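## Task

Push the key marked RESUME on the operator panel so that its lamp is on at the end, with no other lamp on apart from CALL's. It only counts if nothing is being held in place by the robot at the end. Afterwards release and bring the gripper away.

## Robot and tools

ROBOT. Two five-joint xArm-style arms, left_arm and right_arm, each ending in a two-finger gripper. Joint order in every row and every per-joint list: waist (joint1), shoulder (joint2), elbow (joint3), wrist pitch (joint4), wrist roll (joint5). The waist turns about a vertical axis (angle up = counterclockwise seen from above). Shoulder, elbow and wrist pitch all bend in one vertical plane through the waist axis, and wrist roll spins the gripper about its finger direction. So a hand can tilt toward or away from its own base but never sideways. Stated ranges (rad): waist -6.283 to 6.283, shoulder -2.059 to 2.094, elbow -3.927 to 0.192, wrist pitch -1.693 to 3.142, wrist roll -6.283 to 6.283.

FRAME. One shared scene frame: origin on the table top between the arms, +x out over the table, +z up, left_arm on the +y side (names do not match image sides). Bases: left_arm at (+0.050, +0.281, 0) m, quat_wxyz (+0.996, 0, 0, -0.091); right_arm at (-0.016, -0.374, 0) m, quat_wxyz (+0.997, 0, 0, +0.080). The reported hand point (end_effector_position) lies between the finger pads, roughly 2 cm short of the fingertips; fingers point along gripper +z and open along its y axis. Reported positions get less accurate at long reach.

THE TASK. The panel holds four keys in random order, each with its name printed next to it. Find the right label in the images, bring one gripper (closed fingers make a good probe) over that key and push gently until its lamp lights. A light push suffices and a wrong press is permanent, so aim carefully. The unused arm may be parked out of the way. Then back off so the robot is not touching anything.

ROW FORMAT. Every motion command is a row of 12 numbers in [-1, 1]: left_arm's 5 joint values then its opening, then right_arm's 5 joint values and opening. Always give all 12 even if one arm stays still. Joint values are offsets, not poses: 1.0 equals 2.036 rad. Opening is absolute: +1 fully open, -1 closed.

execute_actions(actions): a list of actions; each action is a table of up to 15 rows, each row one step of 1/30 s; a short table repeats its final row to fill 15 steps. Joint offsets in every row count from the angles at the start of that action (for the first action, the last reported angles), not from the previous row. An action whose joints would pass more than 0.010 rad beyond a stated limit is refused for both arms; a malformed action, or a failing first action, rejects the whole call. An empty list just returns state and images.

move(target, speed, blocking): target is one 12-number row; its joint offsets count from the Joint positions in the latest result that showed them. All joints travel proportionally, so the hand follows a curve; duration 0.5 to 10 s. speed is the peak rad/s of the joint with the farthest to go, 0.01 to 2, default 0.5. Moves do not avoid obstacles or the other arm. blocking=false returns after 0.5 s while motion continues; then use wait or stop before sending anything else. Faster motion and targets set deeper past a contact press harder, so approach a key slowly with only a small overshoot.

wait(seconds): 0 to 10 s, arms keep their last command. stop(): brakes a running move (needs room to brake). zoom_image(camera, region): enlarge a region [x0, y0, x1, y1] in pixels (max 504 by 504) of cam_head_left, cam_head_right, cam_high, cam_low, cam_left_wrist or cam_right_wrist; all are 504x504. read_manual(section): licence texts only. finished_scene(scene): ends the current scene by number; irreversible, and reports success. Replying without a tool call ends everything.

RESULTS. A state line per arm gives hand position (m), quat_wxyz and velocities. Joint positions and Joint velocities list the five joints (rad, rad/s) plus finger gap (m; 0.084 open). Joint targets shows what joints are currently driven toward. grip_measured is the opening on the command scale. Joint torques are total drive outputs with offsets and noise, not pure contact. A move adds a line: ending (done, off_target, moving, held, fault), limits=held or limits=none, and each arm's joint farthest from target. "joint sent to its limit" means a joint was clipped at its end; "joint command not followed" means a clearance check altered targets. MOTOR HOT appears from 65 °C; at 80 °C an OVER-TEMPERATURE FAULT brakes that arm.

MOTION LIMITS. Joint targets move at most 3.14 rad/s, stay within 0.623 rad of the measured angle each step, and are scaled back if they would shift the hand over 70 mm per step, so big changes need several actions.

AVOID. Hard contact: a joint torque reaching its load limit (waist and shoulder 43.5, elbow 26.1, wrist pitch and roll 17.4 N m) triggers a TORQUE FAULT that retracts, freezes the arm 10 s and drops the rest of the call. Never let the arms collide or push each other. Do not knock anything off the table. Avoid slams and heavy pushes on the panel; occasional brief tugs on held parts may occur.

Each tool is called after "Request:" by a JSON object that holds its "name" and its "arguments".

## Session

Request:
{"name": "execute_actions", "arguments": {"actions": []}}

Scene clock: 0.00 s.
left_arm: end_effector_position=(+0.2050, +1.0532, +0.3823) grip_measured=+1.00 end_effector_quat_wxyz=(-0.372, +0.843, +0.312, +0.230) end_effector_velocity=(-0.000, -0.000, -0.000) end_effector_angular_velocity=(-0.000, +0.000, -0.000) | right_arm: end_effector_position=(+0.3784, -0.3113, +0.2492) grip_measured=+1.00 end_effector_quat_wxyz=(+0.000, +0.997, +0.077, -0.001) end_effector_velocity=(-0.000, -0.000, -0.000) end_effector_angular_velocity=(-0.000, +0.000, -0.001)
Joint names: [waist, shoulder, elbow, wrist pitch, wrist roll]
Joint positions: left_arm=[ 1.554  0.537 -1.867  0.424  0.664  0.084] | right_arm=[-0.003 -0.264 -0.928  1.194  0.003  0.084]
Joint velocities: left_arm=[ 0.  0.  0.  0.  0. -0.] | right_arm=[-0. -0.  0. -0.  0. -0.]
Joint torques (N m, as the arm reports them, + toward a larger angle): no reading
Motor temperatures (°C, as the motors report them): left_arm=[23 30 22 28 30] | right_arm=[24 26 27 33 31]
Joint targets: left_arm=[1.554 0.537 -1.867 0.424 0.664] | right_arm=[-0.003 -0.264 -0.928 1.194 0.003]

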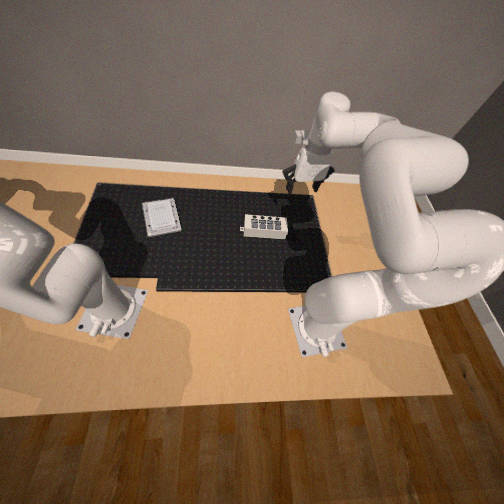

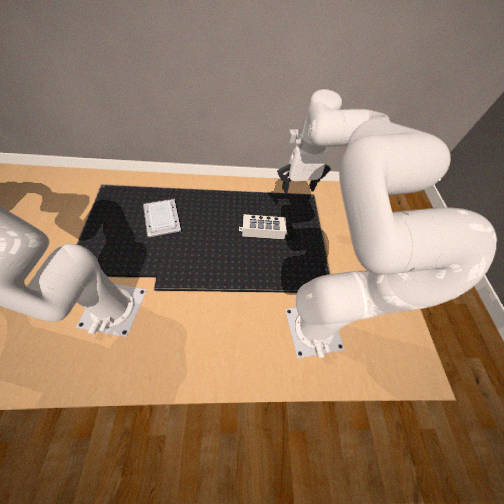

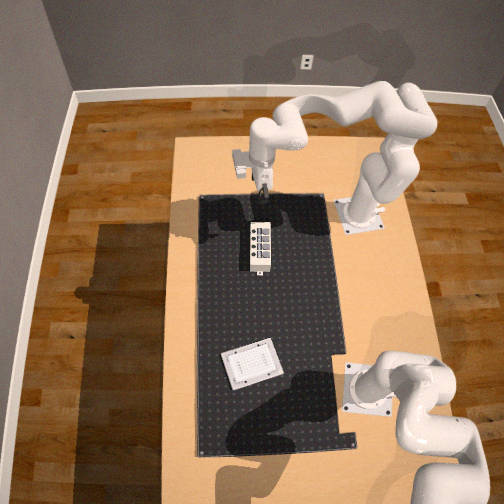

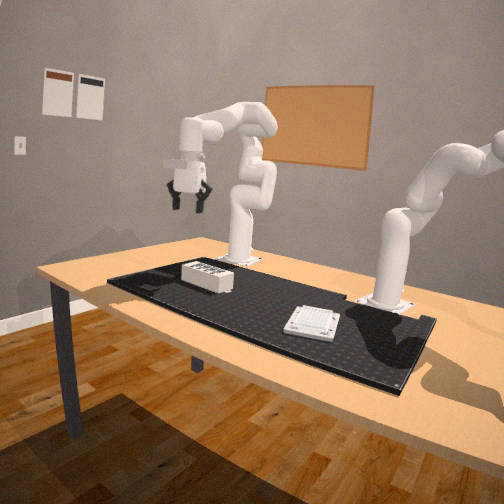

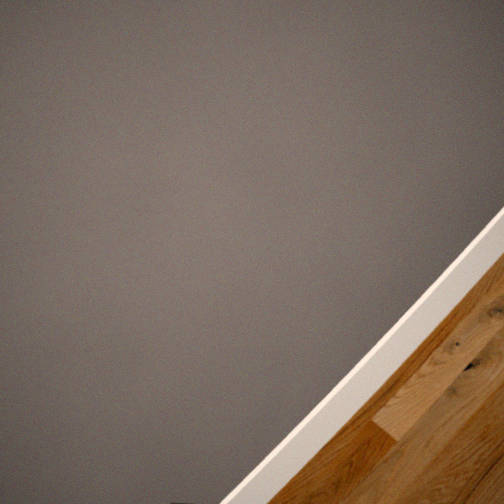

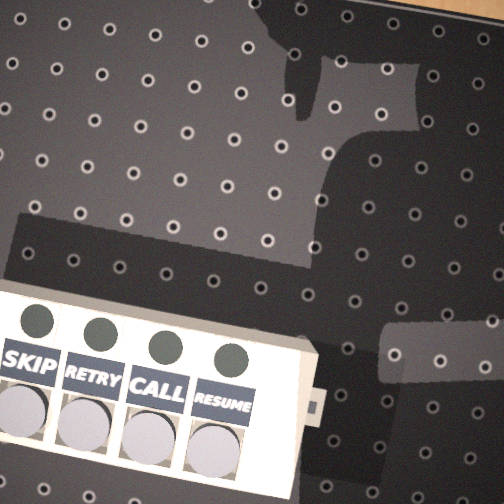

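Request:
{"name": "move", "arguments": {"target": [0,0,0,0,0,1,0.063,0.09,0.154,-0.245,0,-1]}}

Scene clock: 6.03 s.
left_arm: end_effector_position=(+0.2050, +1.0532, +0.3823) grip_measured=+1.00 end_effector_quat_wxyz=(-0.372, +0.843, +0.312, +0.230) end_effector_velocity=(+0.000, +0.000, +0.000) end_effector_angular_velocity=(+0.000, -0.000, +0.000) | right_arm: end_effector_position=(+0.3535, -0.2653, +0.0903) grip_measured=-1.00 end_effector_quat_wxyz=(-0.000, +0.990, +0.140, +0.001) end_effector_velocity=(+0.000, -0.000, +0.000) end_effector_angular_velocity=(+0.000, -0.001, +0.000)
Joint names: [waist, shoulder, elbow, wrist pitch, wrist roll]
Joint positions: left_arm=[ 1.554  0.537 -1.867  0.424  0.664  0.084] | right_arm=[ 0.125 -0.081 -0.615  0.695  0.003  0.   ]
Joint velocities: left_arm=[-0.     0.    -0.001  0.    -0.     0.   ] | right_arm=[-0.001  0.    -0.    -0.001 -0.001  0.   ]
Joint torques (N m, as the arm reports them, + toward a larger angle): left_arm=[  1.27 -36.79 -21.94  -2.15  -0.12] | right_arm=[ -1.52 -11.48 -14.02  -0.77   0.65]
Motor temperatures (°C, as the motors report them): left_arm=[23 30 23 28 30] | right_arm=[24 26 28 33 31]
Joint targets: left_arm=[1.554 0.537 -1.867 0.424 0.664] | right_arm=[0.125 -0.081 -0.614 0.695 0.003]
move: done; limits=none; left_arm: farthest joint: the waist, 0.000 radians from its target (0.000 radians at the start); right_arm: farthest joint: the waist, 0.000 radians from its target (0.128 radians at the start)

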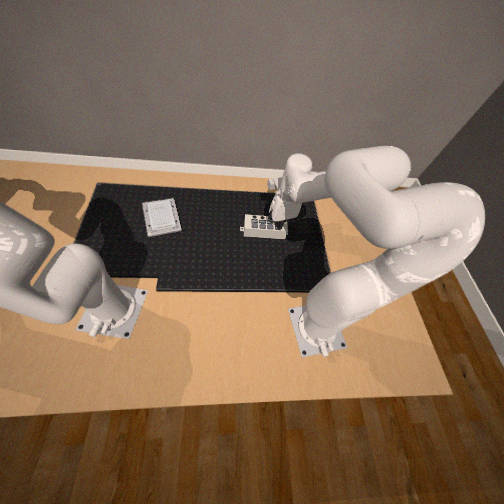

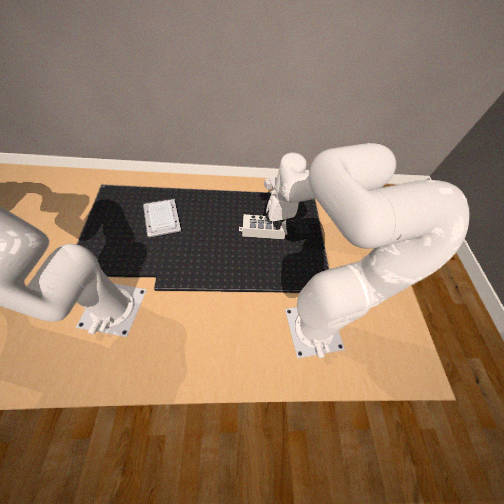

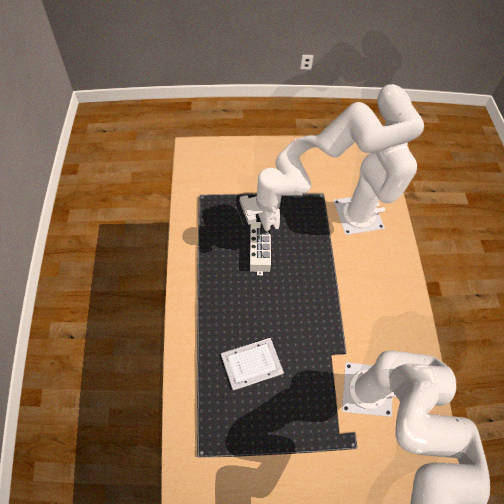

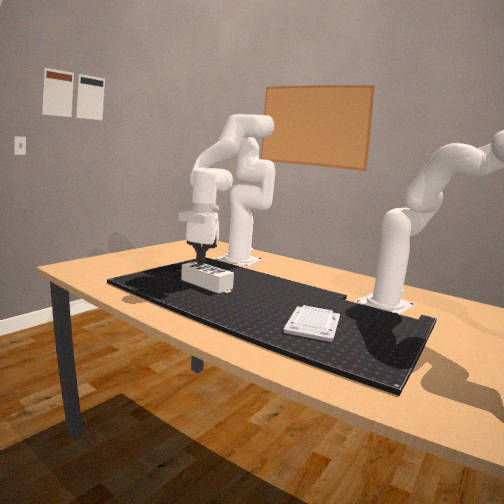

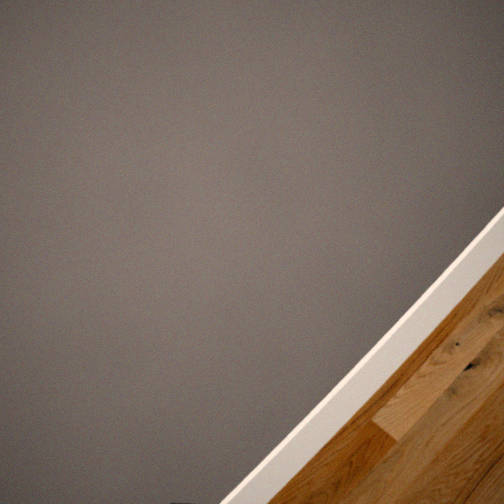

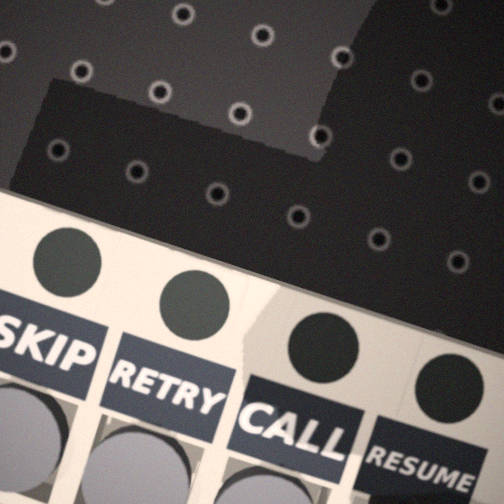

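Request:
{"name": "move", "arguments": {"target": [0,0,0,0,0,1,0,0.018,0.0064,-0.0245,0,-1], "speed": 0.1}}

Scene clock: 8.90 s.
left_arm: end_effector_position=(+0.2050, +1.0532, +0.3823) grip_measured=+1.00 end_effector_quat_wxyz=(-0.372, +0.843, +0.312, +0.230) end_effector_velocity=(-0.000, -0.000, +0.001) end_effector_angular_velocity=(+0.001, -0.000, -0.000) | right_arm: end_effector_position=(+0.3624, -0.2627, +0.0853) grip_measured=-1.00 end_effector_quat_wxyz=(-0.002, +0.990, +0.140, +0.014) end_effector_velocity=(-0.000, -0.000, -0.000) end_effector_angular_velocity=(-0.000, +0.000, -0.001)
Joint names: [waist, shoulder, elbow, wrist pitch, wrist roll]
Joint positions: left_arm=[ 1.554  0.537 -1.867  0.424  0.664  0.084] | right_arm=[ 0.125 -0.055 -0.618  0.645  0.003  0.   ]
Joint velocities: left_arm=[ 0.    -0.001  0.     0.     0.     0.   ] | right_arm=[-0.001 -0.     0.001 -0.001  0.     0.   ]
Joint torques (N m, as the arm reports them, + toward a larger angle): left_arm=[  1.17 -37.03 -21.96  -2.18  -0.06] | right_arm=[-1.93  8.45  6.62  0.39  0.94]
Motor temperatures (°C, as the motors report them): left_arm=[23 30 24 28 30] | right_arm=[24 26 28 33 31]
Joint targets: left_arm=[1.554 0.537 -1.867 0.424 0.664] | right_arm=[0.125 -0.045 -0.602 0.645 0.003]
move: off_target (right_arm); limits=none; left_arm: farthest joint: the waist, 0.000 radians from its target (0.000 radians at the start); right_arm: farthest joint: the elbow, 0.016 radians from its target (0.012 radians at the start)

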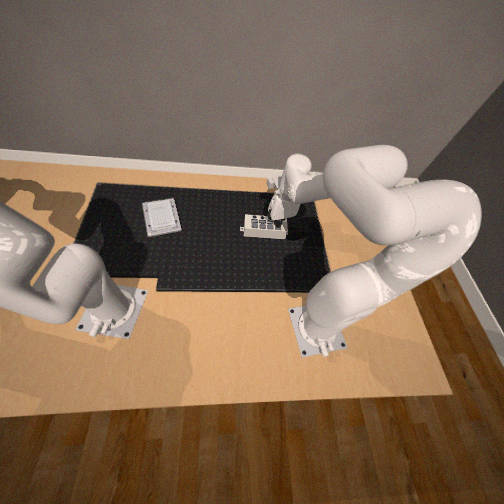

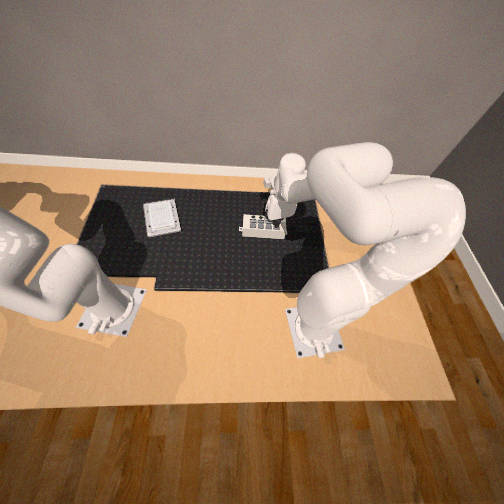

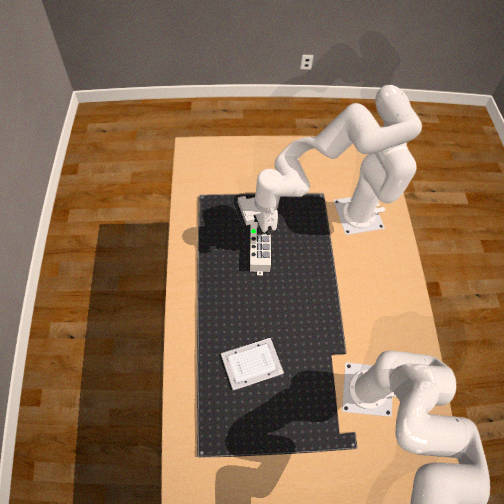

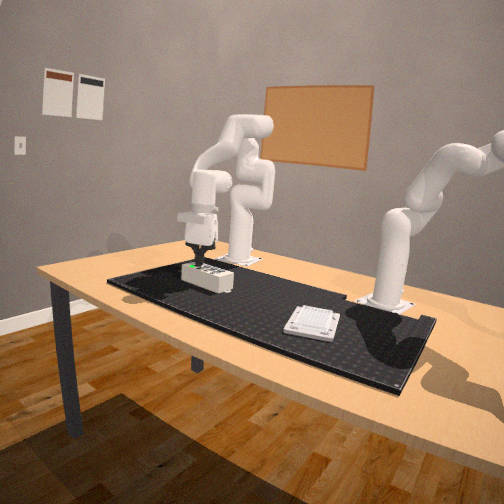

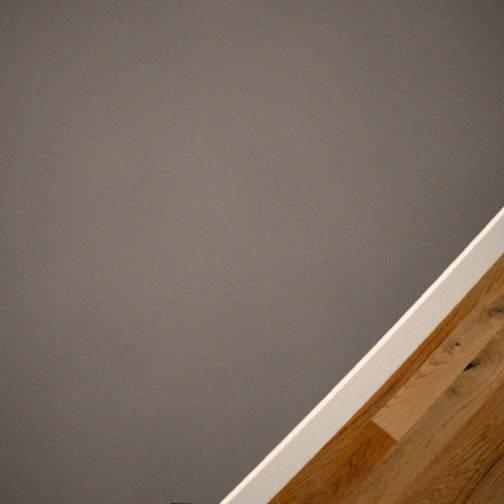

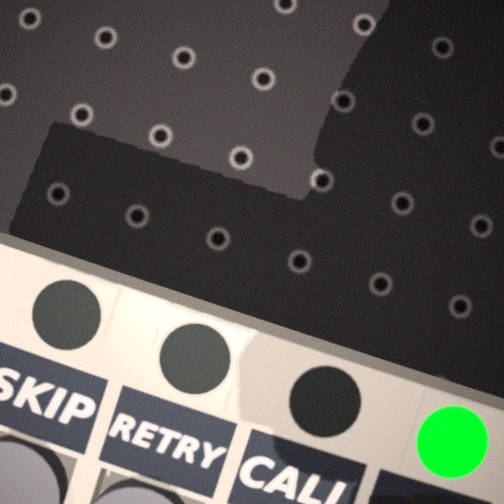

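Request:
{"name": "move", "arguments": {"target": [0,0,0,0,0,1,0,-0.1,-0.06,0.16,0,-1]}}

Request:
{"name": "finished_scene", "arguments": {"scene": 2}}

Scene clock: 11.57 s.
left_arm: end_effector_position=(+0.2050, +1.0532, +0.3823) grip_measured=+1.00 end_effector_quat_wxyz=(-0.372, +0.843, +0.312, +0.230) end_effector_velocity=(-0.000, -0.000, +0.001) end_effector_angular_velocity=(+0.001, -0.001, +0.001) | right_arm: end_effector_position=(+0.3594, -0.2636, +0.1859) grip_measured=-1.00 end_effector_quat_wxyz=(-0.002, +0.990, +0.140, +0.014) end_effector_velocity=(+0.001, +0.000, +0.002) end_effector_angular_velocity=(+0.001, -0.004, +0.001)
Joint names: [waist, shoulder, elbow, wrist pitch, wrist roll]
Joint positions: left_arm=[ 1.554  0.537 -1.867  0.424  0.664  0.084] | right_arm=[ 0.125 -0.258 -0.74   0.971  0.003  0.   ]
Joint velocities: left_arm=[-0.    -0.001 -0.     0.    -0.001 -0.   ] | right_arm=[-0.    -0.003 -0.003  0.001 -0.001  0.   ]
Joint torques (N m, as the arm reports them, + toward a larger angle): left_arm=[  1.36 -37.   -21.97  -2.15  -0.21] | right_arm=[ -2.24 -11.06 -16.03  -0.87   0.94]
Motor temperatures (°C, as the motors report them): left_arm=[23 30 24 28 30] | right_arm=[24 26 28 33 31]
Joint targets: left_arm=[1.554 0.537 -1.867 0.424 0.664] | right_arm=[0.125 -0.259 -0.740 0.971 0.003]
move: done; limits=none; left_arm: farthest joint: the waist, 0.000 radians from its target (0.000 radians at the start); right_arm: farthest joint: the elbow, 0.001 radians from its target (0.122 radians at the start)

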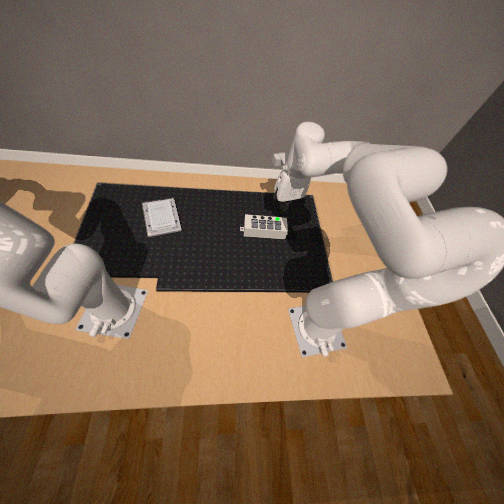

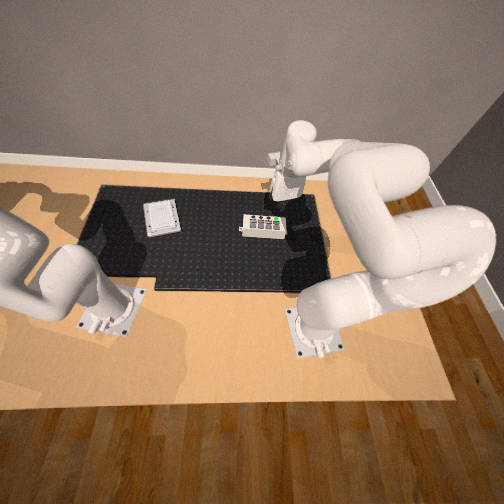

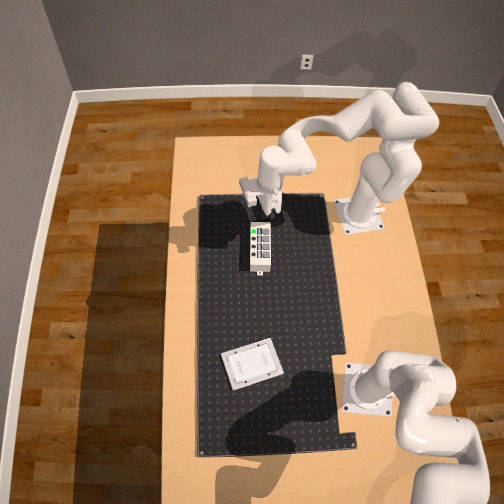

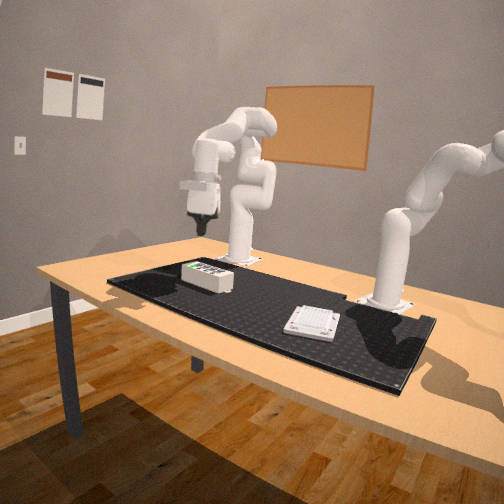

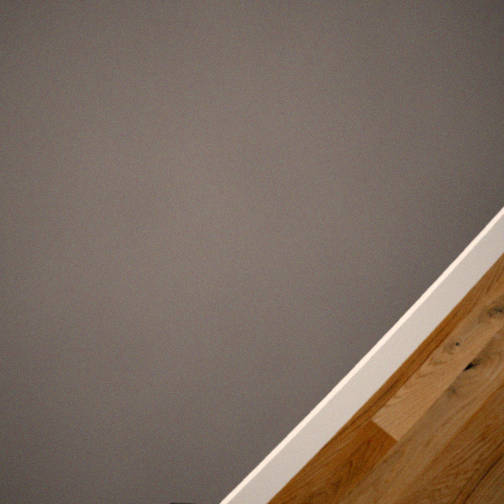

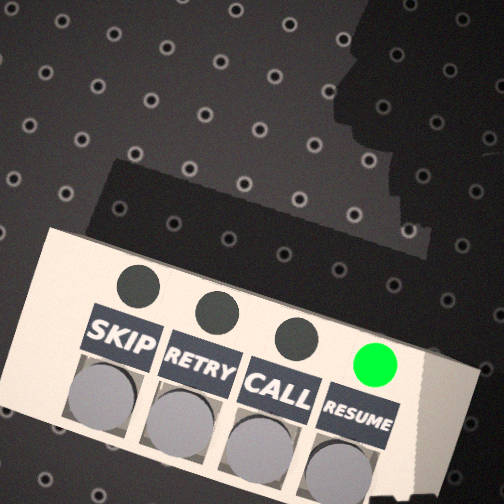

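The scene is finished: the task was done.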